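# Set the plate on the scale platform with suction

## Task

Get the plate onto the scale's platform so that no part of it sticks out past the platform's edge, and make sure it stays there by itself once the robot is gone: it cannot count if a cup is still holding it in place. When it is placed, release suction and pull the arm away.

## Robot and tools

ROBOT. Two Kinova Gen3 seven-joint arms, named left_arm and right_arm, each ending in a single suction cup instead of fingers. Their bases sit on the table edge: left_arm at (-0.005, +0.345, 0) m and right_arm at (-0.008, -0.401, 0) m, each turned slightly about z. The names do not match the left or right of any camera picture.

FRAMES. Every position in a result is in one shared scene frame, in metres: origin on the table top midway between the bases, +x out over the table, +y toward left_arm, +z up. Each arm reports its cup point (the centre of the cup's rim) as a position plus a quaternion in w,x,y,z order. The cup opens along the cup point's own +z axis. Reported positions get less accurate when an arm reaches far. The tool body widens from about 7 cm behind the rim, sticking out up to about 8 cm sideways, so keep that clear of the scale and plate.

THE 14-NUMBER ROW. Both execute_actions and move use one flat list of 14 numbers covering both arms, always all 14 even if one arm stays put: left dx, dy, dz, rx, ry, rz, left suction, then right dx, dy, dz, rx, ry, rz, right suction. Each number lies in [-1, 1]. The first six per arm are an offset, not a pose: they are expressed in that cup point's own axes (not the scene frame) and measured from the cup point's pose in the most recent result that showed it. Before any such result exists, and for every call after the first within a single reply, they count from wherever the arm is when the action begins. Scale: 1.0 equals 0.6 m of travel or 180 degrees of turn; rx, ry, rz form one rotation vector. Zero offsets are not a pause; they pull the arm back to the reference pose. Each control step, the commanded pose is clipped to within 70 mm and 16 degrees of where the cup point really is, so long moves may need several calls; read the pose in the result and command the remainder.

SUCTION. The seventh number per arm is a level, not an offset: 1 means full vacuum (about 55 kPa below ambient), fractions ask for part of that, and 0.05 or less switches it off. It keeps its setting until changed, but sending 0 is an order to stop, so repeat the current value for an arm you want unchanged. To grip, press the 29 mm rim squarely onto a flat, smooth, unbroken area of the plate, away from its rim; edges, holes or seams leak. Check suction_measured (near 0 means no seal) and part_present (goes to 1 at 0.50, back to 0 below 0.45). Under vacuum the cup shortens, so the plate rides up to about 10 mm nearer the tool. To release, set the plate down on the platform first, then switch suction off, then lift at least 15 mm. If the cup seals onto the table it pins the arm; turn suction off.

TOOLS.
execute_actions: takes "actions", a list holding zero or one item. Empty list: just report state. An item with "rows" (1 to 15 rows of 14 numbers) and optional "steps" (1 to 15, default 15, each 1/30 s) runs those steps; every row is an offset from the same reference pose, not from the previous row, and the final row repeats to fill the steps. An item with only "steps" (up to 300) waits, counted from the last result including your thinking time. Optional "pictures" true/false.
move: "target" is one 14-number row as above; the arms follow straight-line paths that finish together, lasting 0.5 to 10 s (cut off at 10 s). "speed" is path top speed in m/s, 0.002 to 0.5, default 0.25; turning rate is capped at twice that in rad/s. Suction values are applied at the start. Paths ignore obstacles and the other arm, and the arm can overshoot the speed, especially when almost straight. The result adds a move: line with the ending (done, off_target, moving, held, fault) and limits (paced = pose clipped; held = some steps blocked, after which the arm may jump fast) plus each arm's distance from its target.
wait: "seconds" 0 to 10; nothing new is commanded.
zoom_image: "camera" (cam_head_left, cam_head_right, cam_high, cam_low, cam_left_wrist, cam_right_wrist) and "region" [x0, y0, x1, y1] in pixels, max 504 by 504; images are 672x504.
read_manual: returns only licence texts.
finished_scene: "scene" is the current scene's number; it ends and grades the scene irreversibly.

RESULT LINES. The state line gives each cup point's pose. "Hand target" shows where the controller is now driving each arm. "pose unreachable" names an arm whose command was altered or blocked by the clearance check; HELD marks steps not sent. Joint torques reflect loads and contacts. MOTOR HOT warns from 60 °C; at 75 °C the arm sags (OVER-TEMPERATURE FAULT), so avoid holding loads for long.

CAUTIONS. Touch gently: faster motion and targets set far beyond the contact mean harder impact. Contact torque at a joint's load limit (48.6 N m big joints, 30.6 N m wrist joints) freezes that arm for 10 s. Never let the arms collide or shove each other. Do not drop, slam or knock anything, and nothing may leave the table. Loose objects may occasionally get a small nudge, so check the plate before finishing. Move efficiently and smoothly.

Each tool is called after "Call:" by a JSON object that holds its "fn" and its "kwargs", one argument or row to a line.

## Session

Call:
{"fn": "execute_actions", "kwargs": {
  "actions": []
}}

Scene clock: 0.00 s of 4900.00 s.
left_arm: end_effector_position=(+0.4395, +0.4218, +0.2070) suction_measured=0.00 part_present=0 end_effector_quat_wxyz=(+0.000, -0.340, +0.940, +0.001) | right_arm: end_effector_position=(+0.4321, -0.4898, +0.2056) suction_measured=0.01 part_present=0 end_effector_quat_wxyz=(-0.002, +0.351, +0.936, -0.002)
Joint positions: left_arm=[-0.058  0.435  0.001  1.654 -0.003  1.053 -2.67 ] | right_arm=[-0.056  0.434  0.     1.66   0.003  1.052  2.565]
Joint velocities: left_arm=[-0.001  0.     0.001 -0.    -0.     0.    -0.   ] | right_arm=[ 0.001  0.001  0.001  0.001  0.    -0.     0.   ]
Joint torques (N m, as the joint torque sensors report them, + toward a larger angle): no reading
Hand target (left_arm): +0.439, +0.422, +0.207; +0.000, -0.340, +0.940, +0.001
Hand target (right_arm): +0.432, -0.490, +0.206; -0.002, +0.351, +0.936, -0.002

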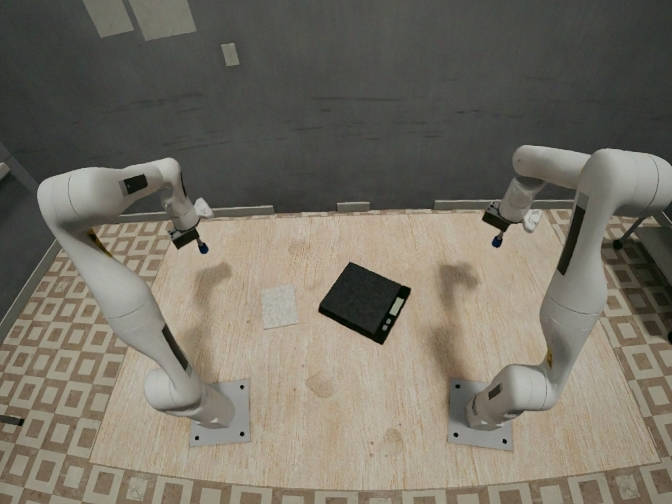

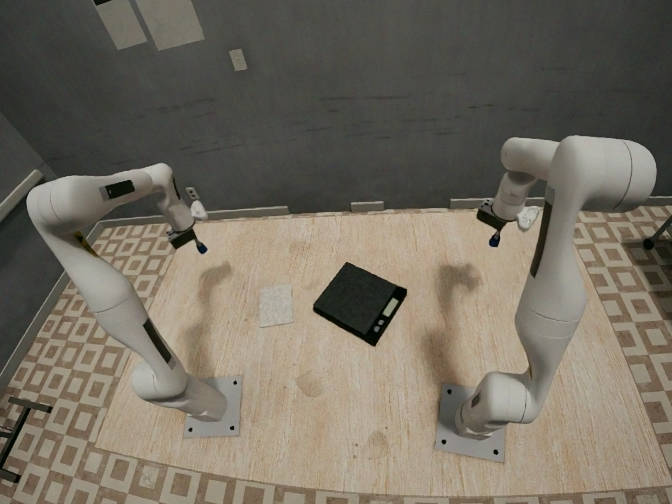

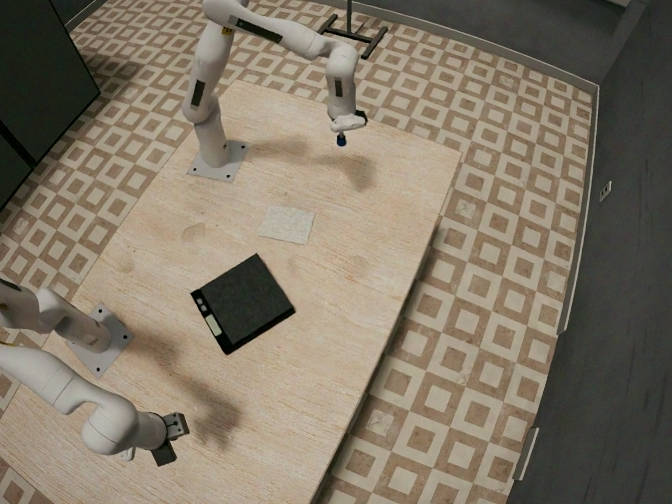

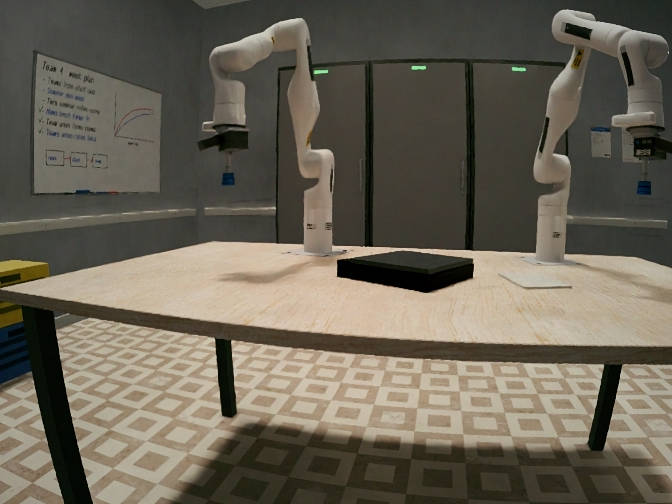

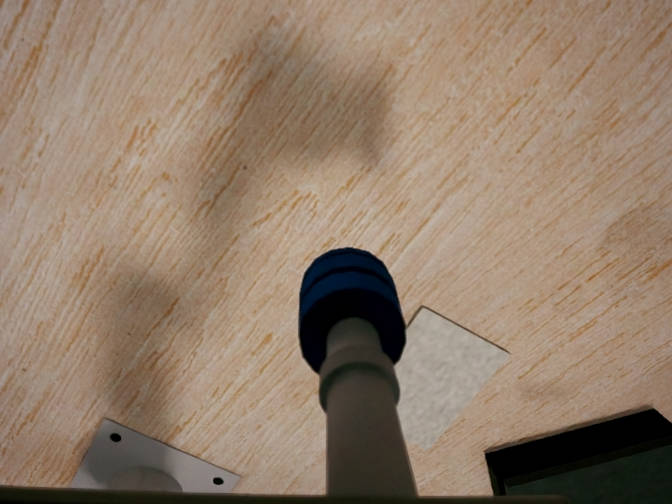

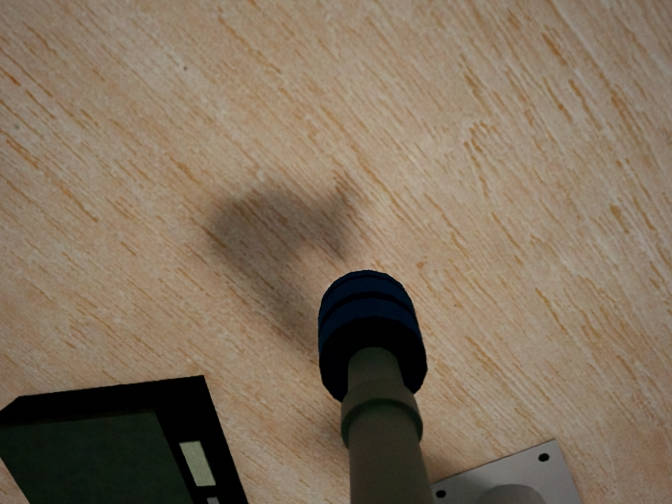

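Call:
{"fn": "move", "kwargs": {
  "target": [0.3625,-0.175,0.2,0,0,0,0,0,0,0,0,0,0,0],
  "speed": 0.35
}}

Scene clock: 6.37 s of 4900.00 s.
left_arm: end_effector_position=(+0.3395, +0.2014, +0.0869) suction_measured=0.00 part_present=0 end_effector_quat_wxyz=(+0.000, -0.340, +0.940, +0.000) | right_arm: end_effector_position=(+0.4321, -0.4898, +0.2056) suction_measured=0.01 part_present=0 end_effector_quat_wxyz=(-0.002, +0.351, +0.936, -0.002)
Joint positions: left_arm=[ 0.461  0.499  0.048  2.068 -0.044  0.576 -2.075] | right_arm=[-0.056  0.434  0.     1.66   0.003  1.052  2.565]
Joint velocities: left_arm=[ 0.007  0.001  0.001 -0.    -0.002 -0.     0.003] | right_arm=[ 0.     0.001 -0.     0.    -0.002  0.     0.   ]
Joint torques (N m, as the joint torque sensors report them, + toward a larger angle): left_arm=[ -0.39 -11.25  -0.14  -4.13  -0.06   0.4   -0.38] | right_arm=[ -0.06 -13.71   0.44  -5.77  -0.29   0.04   0.24]
Hand target (left_arm): +0.339, +0.201, +0.087; +0.000, -0.340, +0.941, +0.000
Hand target (right_arm): +0.432, -0.490, +0.206; -0.002, +0.351, +0.936, -0.002
Off the commanded pose (left_arm): 0.001 m, 0 deg.
Off the commanded pose (right_arm): 0.000 m, 0 deg.
After step 90, 1.90 s passed at rest.
move: done

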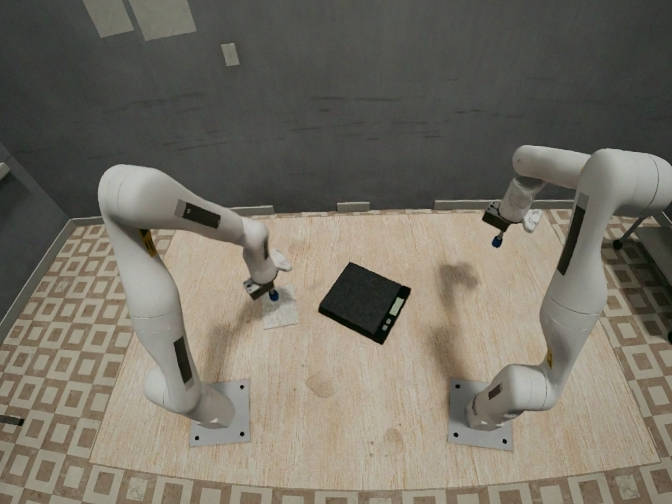

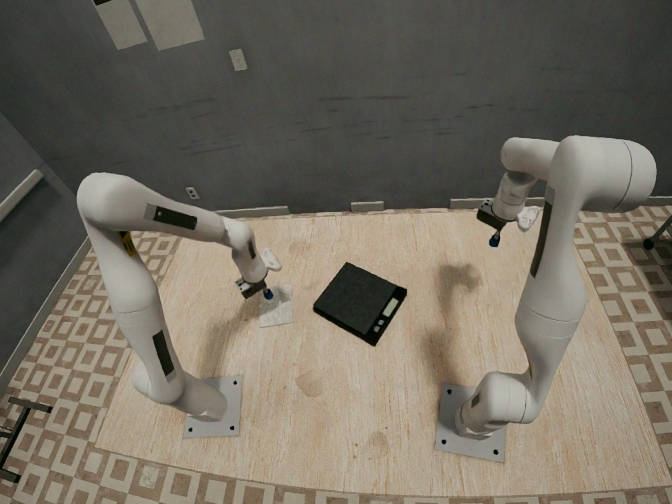

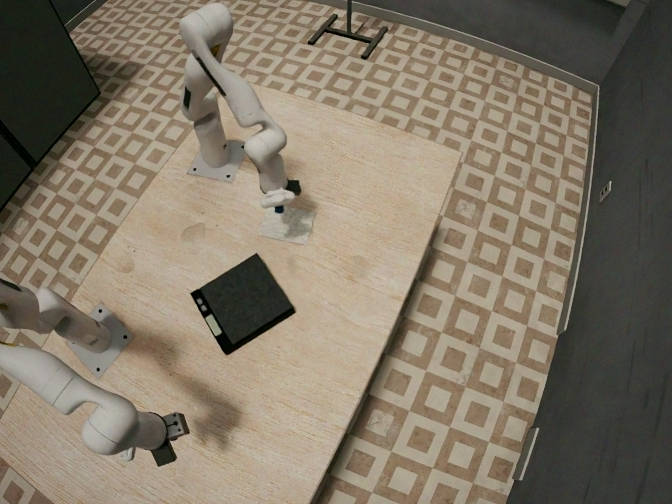

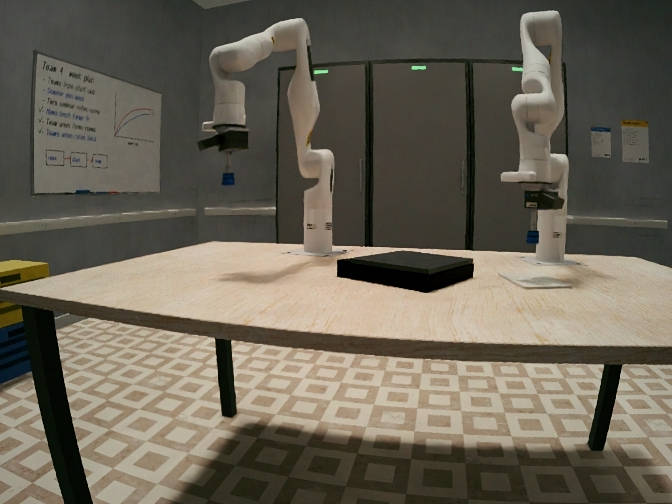

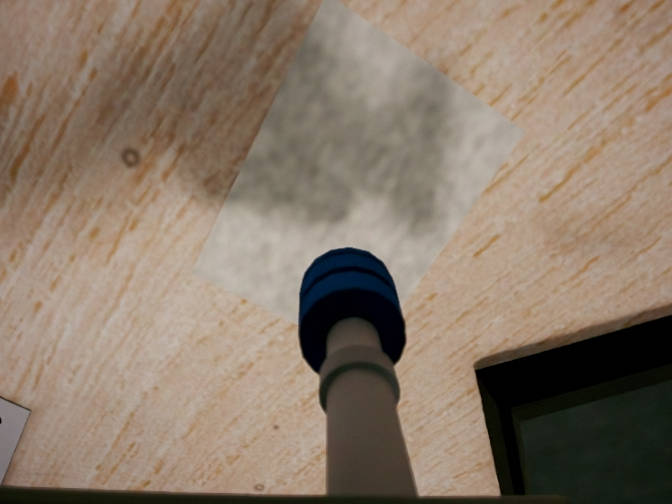

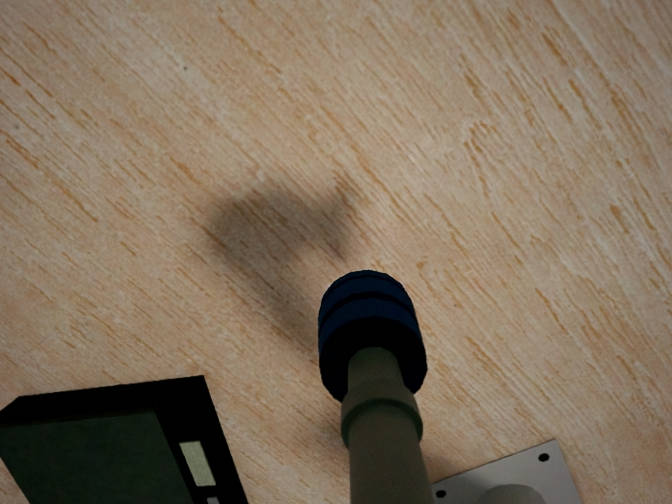

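Call:
{"fn": "move", "kwargs": {
  "target": [-0.018,-0.008,0.105,0,0,0,0,0,0,0,0,0,0,0]
}}

Call:
{"fn": "move", "kwargs": {
  "target": [0,0,0.038,0,0,0,1,0,0,0,0,0,0,0],
  "speed": 0.03
}}

Scene clock: 10.20 s of 4900.00 s.
left_arm: end_effector_position=(+0.3509, +0.2045, +0.0240) suction_measured=0.00 part_present=0 end_effector_quat_wxyz=(+0.001, -0.340, +0.941, +0.000) | right_arm: end_effector_position=(+0.4321, -0.4898, +0.2056) suction_measured=0.01 part_present=0 end_effector_quat_wxyz=(-0.002, +0.351, +0.936, -0.002)
Joint positions: left_arm=[ 0.455  0.661  0.034  2.078 -0.055  0.402 -2.083] | right_arm=[-0.056  0.434  0.     1.66   0.003  1.052  2.565]
Joint velocities: left_arm=[-0.     0.004 -0.    -0.001  0.    -0.001 -0.   ] | right_arm=[-0.001 -0.    -0.001 -0.     0.001 -0.    -0.001]
Joint torques (N m, as the joint torque sensors report them, + toward a larger angle): left_arm=[ -0.25 -13.05  -0.17  -3.08   0.1    0.38  -0.25] | right_arm=[ -0.21 -13.65   0.42  -5.77  -0.33  -0.04   0.24]
Hand target (left_arm): +0.351, +0.205, +0.024; +0.000, -0.340, +0.940, +0.000
Hand target (right_arm): +0.432, -0.490, +0.206; -0.002, +0.351, +0.936, -0.002
Off the commanded pose (left_arm): 0.000 m, 0 deg.
Off the commanded pose (right_arm): 0.000 m, 0 deg.
move: done

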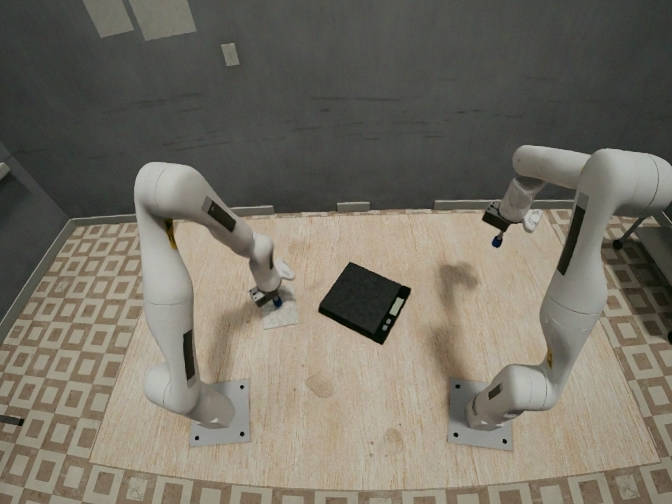

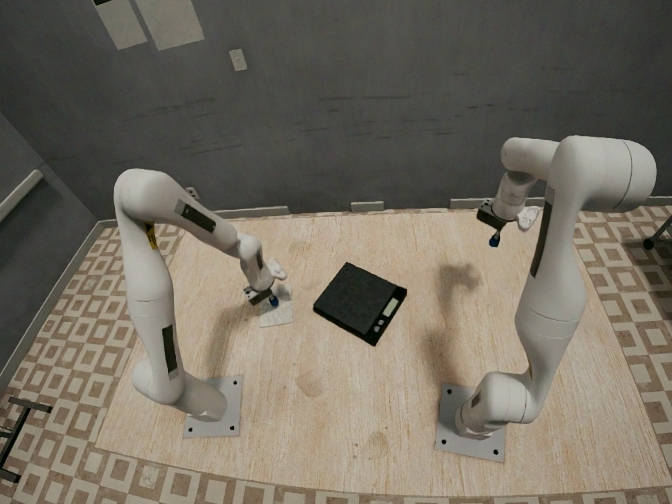

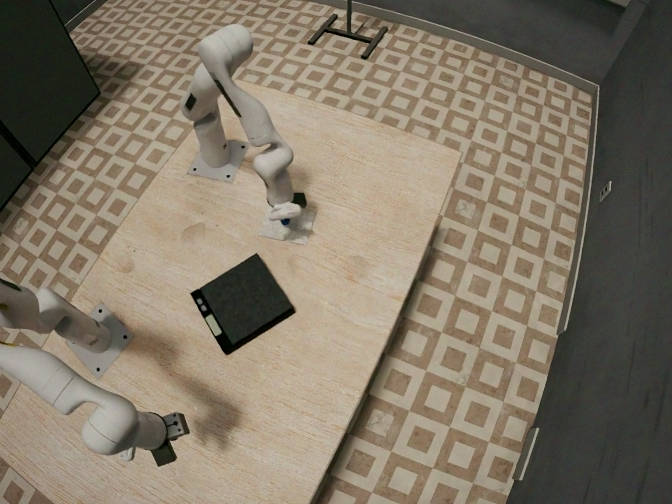

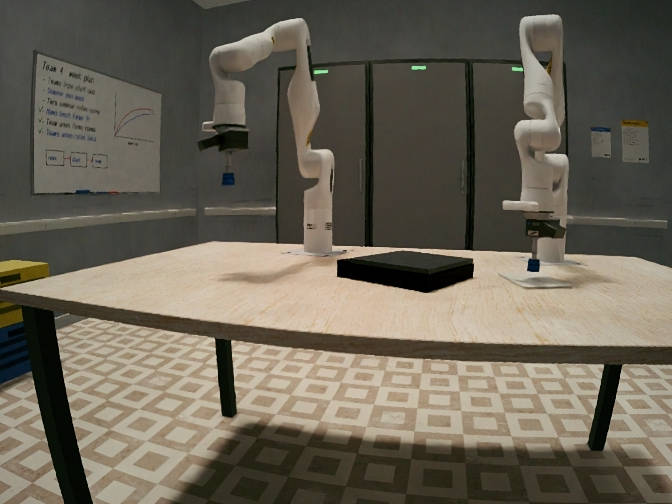

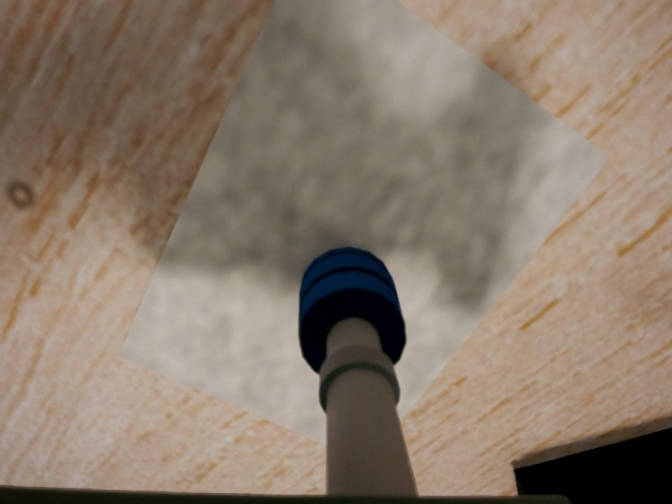

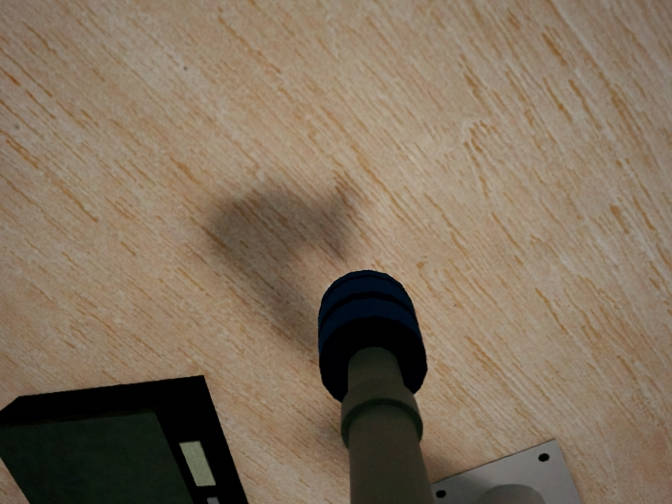

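Scene clock: 11.23 s of 4900.00 s.
left_arm: end_effector_position=(+0.3507, +0.2045, +0.0011) suction_measured=0.41 part_present=0 end_effector_quat_wxyz=(+0.000, -0.340, +0.941, +0.000) | right_arm: end_effector_position=(+0.4321, -0.4898, +0.2056) suction_measured=0.01 part_present=0 end_effector_quat_wxyz=(-0.002, +0.351, +0.936, -0.002)
Joint positions: left_arm=[ 0.459  0.719  0.028  2.084 -0.057  0.338 -2.081] | right_arm=[-0.056  0.434  0.     1.66   0.003  1.052  2.565]
Joint velocities: left_arm=[ 0.001  0.005  0.     0.    -0.    -0.003  0.   ] | right_arm=[-0.     0.002  0.001 -0.    -0.001  0.     0.001]
Joint torques (N m, as the joint torque sensors report them, + toward a larger angle): left_arm=[  0.11 -13.07  -0.27  -2.71   0.02   0.1   -0.03] | right_arm=[ -0.17 -13.58   0.5   -5.87  -0.33   0.15   0.23]
Hand target (left_arm): +0.351, +0.204, +0.001; +0.000, -0.340, +0.941, -0.000
Hand target (right_arm): +0.432, -0.490, +0.206; -0.002, +0.351, +0.936, -0.002
Off the commanded pose (left_arm): 0.000 m, 0 deg.
Off the commanded pose (right_arm): 0.000 m, 0 deg.
move: done

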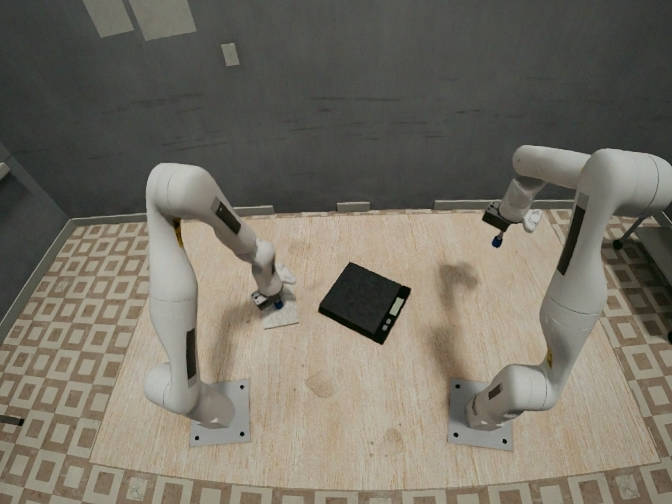

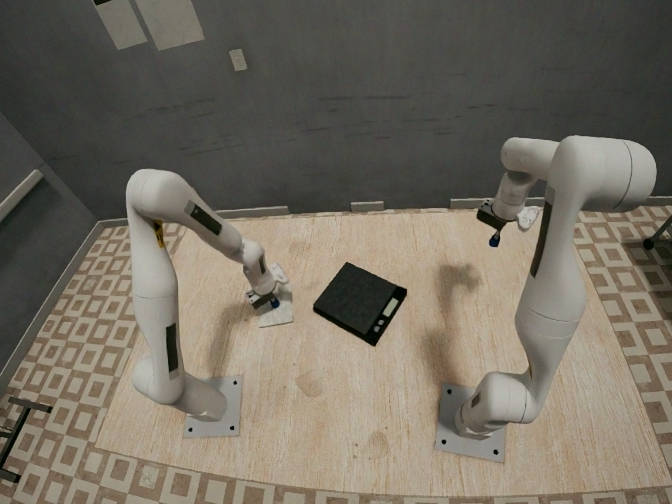

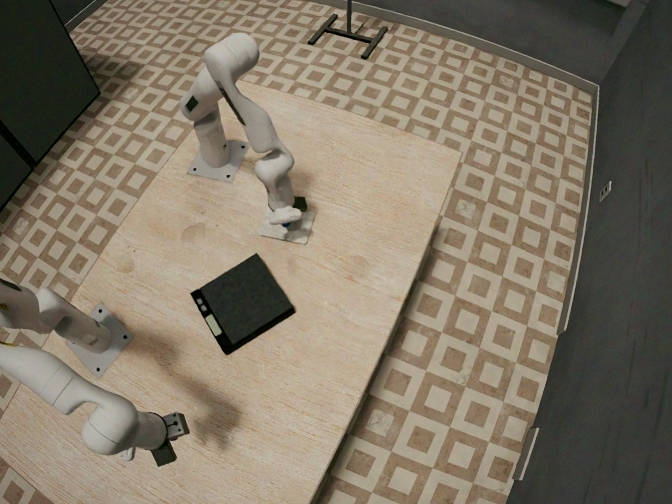

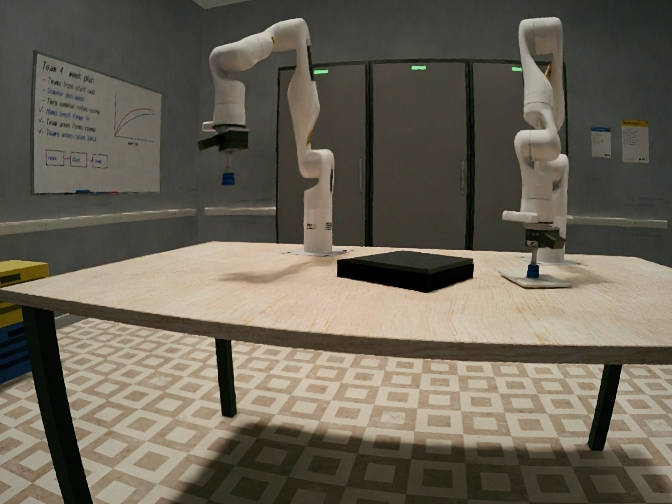

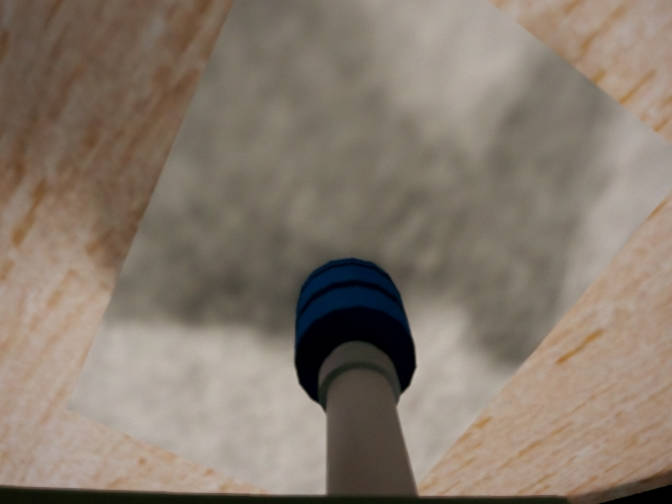

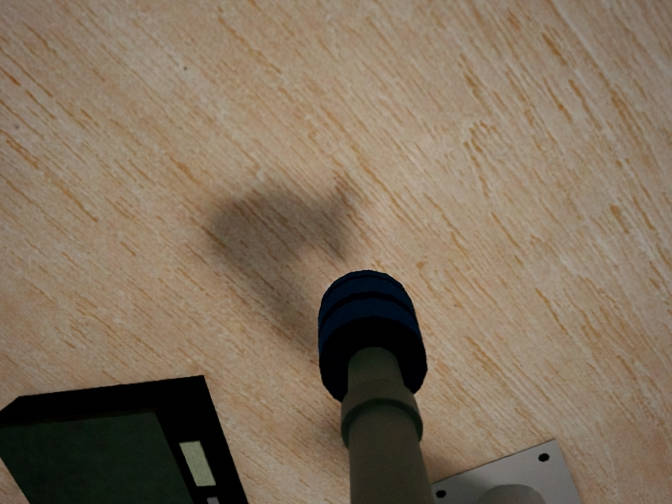

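Call:
{"fn": "execute_actions", "kwargs": {
  "actions": [],
  "pictures": false
}}

Call:
{"fn": "zoom_image", "kwargs": {
  "camera": "cam_head_left",
  "region": [240,240,440,370]
}}

Scene clock: 12.40 s of 4900.00 s.
left_arm: end_effector_position=(+0.3508, +0.2045, +0.0011) suction_measured=0.98 part_present=1 end_effector_quat_wxyz=(+0.000, -0.340, +0.941, -0.000) | right_arm: end_effector_position=(+0.4321, -0.4898, +0.2056) suction_measured=0.01 part_present=0 end_effector_quat_wxyz=(-0.002, +0.351, +0.936, -0.002)
Joint positions: left_arm=[ 0.459  0.719  0.028  2.084 -0.057  0.338 -2.081] | right_arm=[-0.056  0.434  0.     1.66   0.003  1.052  2.565]
Joint velocities: left_arm=[-0.    -0.002 -0.    -0.     0.    -0.     0.   ] | right_arm=[ 0.001 -0.    -0.002  0.001 -0.001 -0.    -0.   ]
Joint torques (N m, as the joint torque sensors report them, + toward a larger angle): left_arm=[ -0.27 -13.8   -0.5   -2.85   0.13   0.41  -0.04] | right_arm=[  0.   -13.75   0.45  -5.67  -0.31   0.02   0.18]
Hand target (left_arm): +0.351, +0.204, +0.001; +0.000, -0.340, +0.941, -0.000
Hand target (right_arm): +0.432, -0.490, +0.206; -0.002, +0.351, +0.936, -0.002
Off the commanded pose (left_arm): 0.000 m, 0 deg.
Off the commanded pose (right_arm): 0.000 m, 0 deg.
Steps of this call (steps 1 to 35: nothing new was sent). Readings (end_effector_position | what the end effector reports):
1: left_arm (+0.3507, +0.2045, +0.0011) | right_arm (+0.4321, -0.4898, +0.2056) | left_arm suction_measured=0.45 part_present=0 | right_arm suction_measured=0.01 part_present=0
2: left_arm (+0.3507, +0.2045, +0.0010) | right_arm (+0.4321, -0.4898, +0.2056) | left_arm suction_measured=0.53 part_present=1 | right_arm suction_measured=0.01 part_present=0
4: left_arm (+0.3507, +0.2045, +0.0011) | right_arm (+0.4321, -0.4898, +0.2056) | left_arm suction_measured=0.64 part_present=1 | right_arm suction_measured=0.01 part_present=0
8: left_arm (+0.3508, +0.2045, +0.0011) | right_arm (+0.4321, -0.4898, +0.2056) | left_arm suction_measured=0.80 part_present=1 | right_arm suction_measured=0.01 part_present=0
35: the state above

Region (240, 240, 440, 370) of cam_head_left's 672x504 image, scaled by 2.520, with more detail than that image has; it fills the top 328 rows of this view, and the rest is white.

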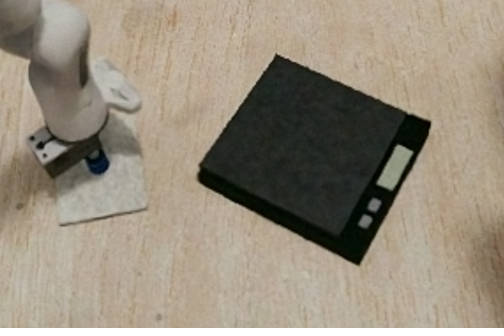

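Call:
{"fn": "move", "kwargs": {
  "target": [0,0,-0.15,0,0,0,1,0,0,0,0,0,0,0],
  "speed": 0.2
}}

Call:
{"fn": "move", "kwargs": {
  "target": [0.263,-0.355,0,0,0,0.21,1,0,0,0,0,0,0,0]
}}

Call:
{"fn": "zoom_image", "kwargs": {
  "camera": "cam_head_left",
  "region": [270,230,450,370]
}}

Scene clock: 16.43 s of 4900.00 s.
left_arm: end_effector_position=(+0.3509, +0.2047, +0.0912) suction_measured=1.00 part_present=1 end_effector_quat_wxyz=(+0.000, -0.340, +0.940, +0.000) | right_arm: end_effector_position=(+0.4321, -0.4898, +0.2056) suction_measured=0.01 part_present=0 end_effector_quat_wxyz=(-0.002, +0.351, +0.936, -0.002)
Joint positions: left_arm=[ 0.442  0.503  0.05   2.034 -0.044  0.605 -2.092] | right_arm=[-0.056  0.434  0.     1.66   0.003  1.052  2.565]
Joint velocities: left_arm=[-0.001 -0.004 -0.     0.001  0.001  0.001 -0.   ] | right_arm=[-0.001 -0.    -0.001  0.     0.     0.     0.001]
Joint torques (N m, as the joint torque sensors report them, + toward a larger angle): left_arm=[ -0.34 -11.83  -0.27  -4.62   0.06   0.21  -0.04] | right_arm=[ -0.18 -13.88   0.58  -5.77  -0.39   0.02   0.22]
Hand target (left_arm): +0.351, +0.205, +0.091; +0.001, -0.340, +0.940, +0.000
Hand target (right_arm): +0.432, -0.490, +0.206; -0.002, +0.351, +0.936, -0.002
Off the commanded pose (left_arm): 0.000 m, 0 deg.
Off the commanded pose (right_arm): 0.000 m, 0 deg.
move: done

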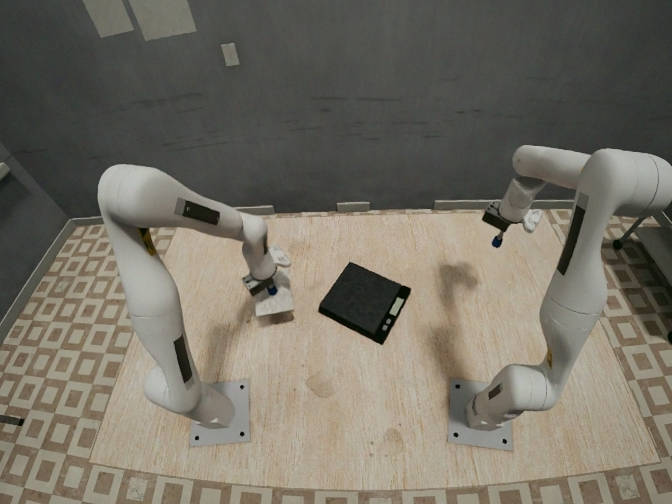

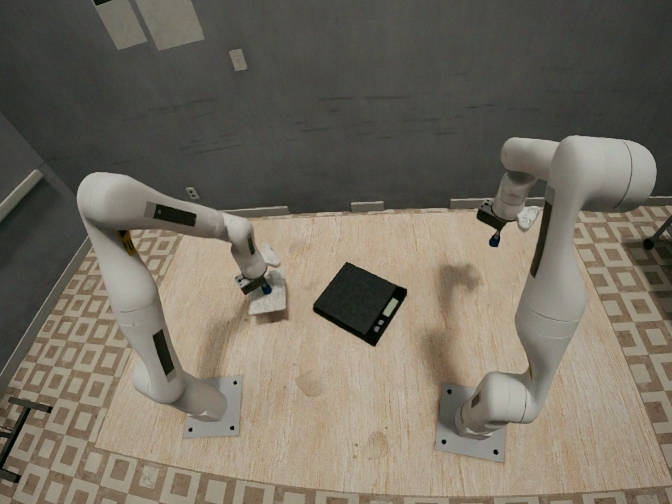

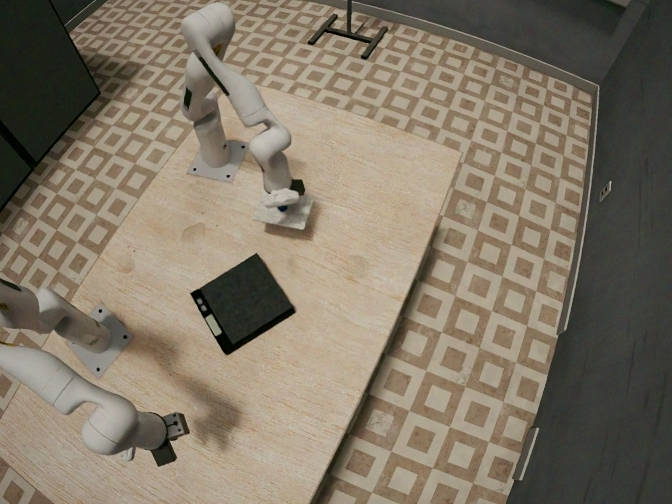

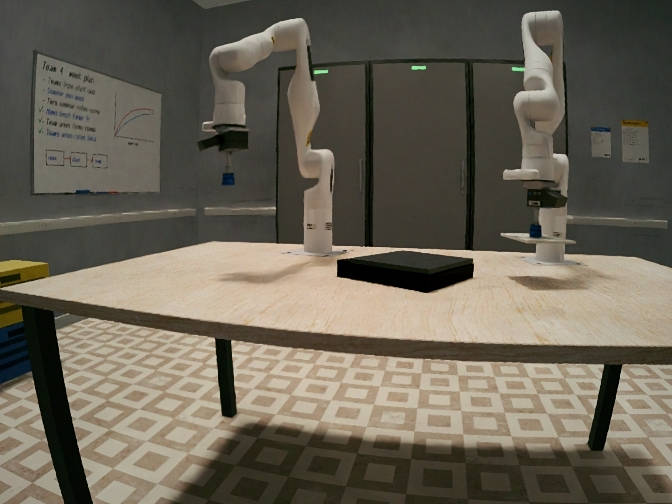

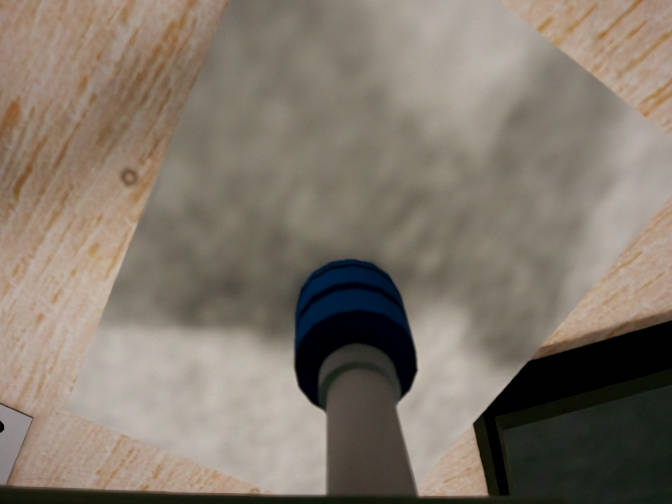

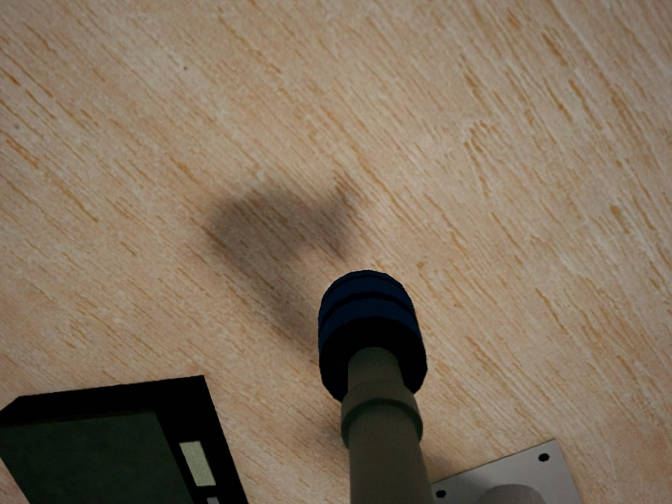

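Scene clock: 18.27 s of 4900.00 s.
left_arm: end_effector_position=(+0.3657, -0.0602, +0.0914) suction_measured=0.99 part_present=1 end_effector_quat_wxyz=(+0.001, -0.018, +1.000, +0.000) | right_arm: end_effector_position=(+0.4321, -0.4898, +0.2056) suction_measured=0.01 part_present=0 end_effector_quat_wxyz=(-0.002, +0.351, +0.936, -0.002)
Joint positions: left_arm=[ 0.827  0.793  0.223  1.436 -0.2    0.934 -2.168] | right_arm=[-0.056  0.434  0.     1.66   0.003  1.052  2.565]
Joint velocities: left_arm=[ 0.003  0.008  0.    -0.005 -0.001  0.003 -0.   ] | right_arm=[-0.002 -0.     0.001  0.    -0.     0.    -0.001]
Joint torques (N m, as the joint torque sensors report them, + toward a larger angle): left_arm=[ -0.1  -17.45   0.86  -6.36   0.17   0.35  -0.04] | right_arm=[ -0.3  -13.66   0.49  -5.67  -0.3    0.08   0.13]
Hand target (left_arm): +0.366, -0.060, +0.091; +0.001, -0.017, +1.000, +0.000
Hand target (right_arm): +0.432, -0.490, +0.206; -0.002, +0.351, +0.936, -0.002
Off the commanded pose (left_arm): 0.001 m, 0 deg.
Off the commanded pose (right_arm): 0.000 m, 0 deg.
move: done

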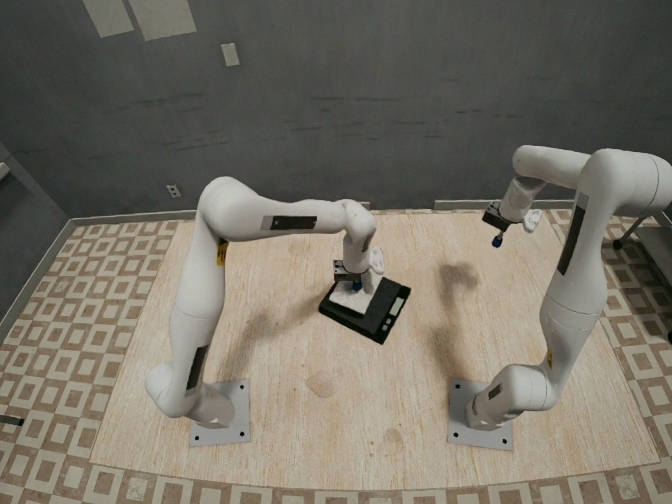

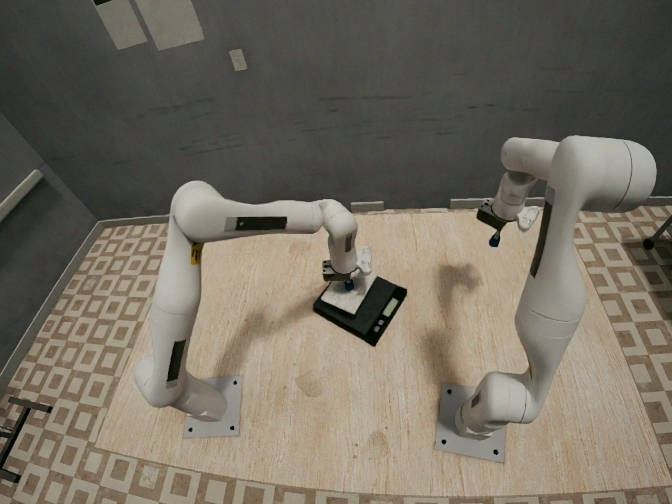

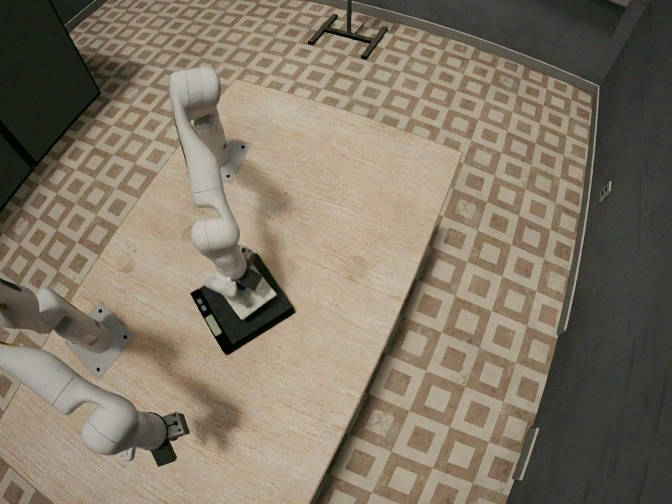

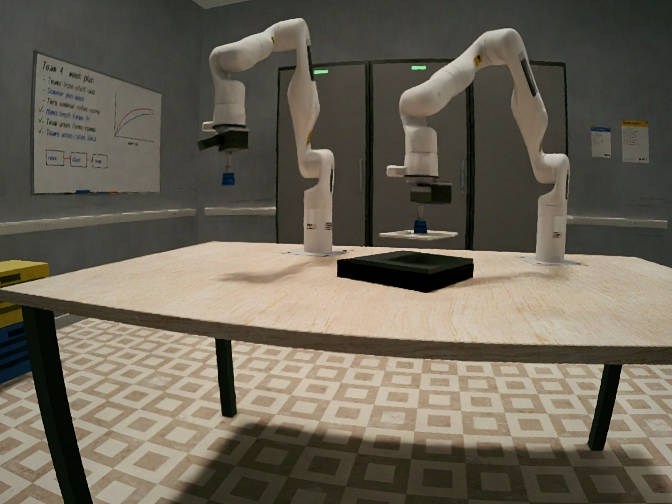

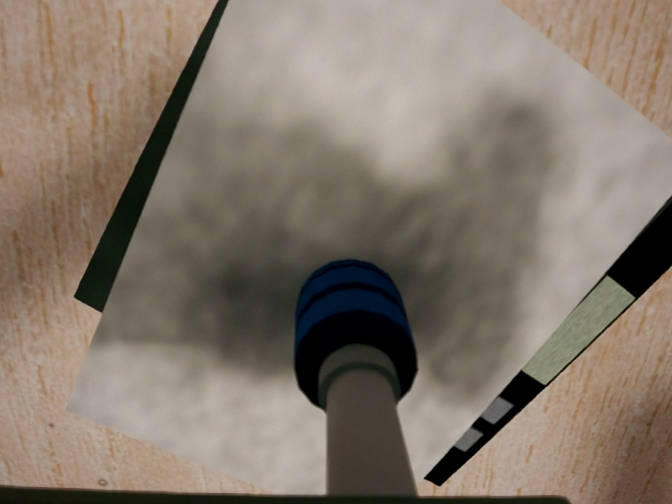

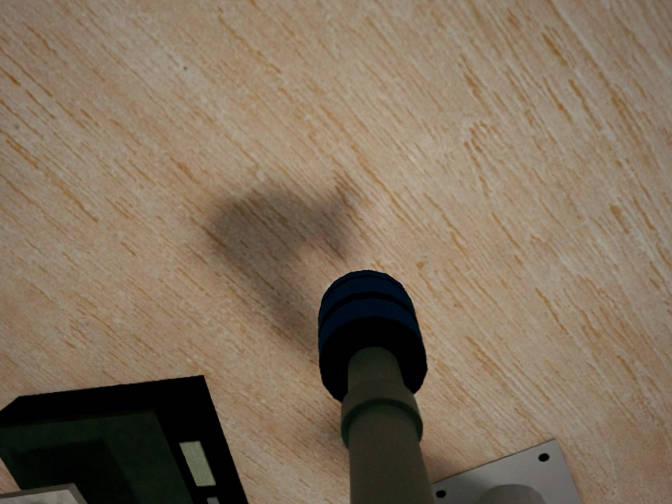

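Region (270, 230, 450, 370) of cam_head_left's 672x504 image, scaled by 2.800, with more detail than that image has.

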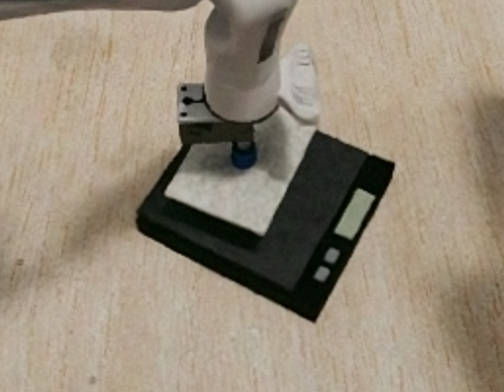

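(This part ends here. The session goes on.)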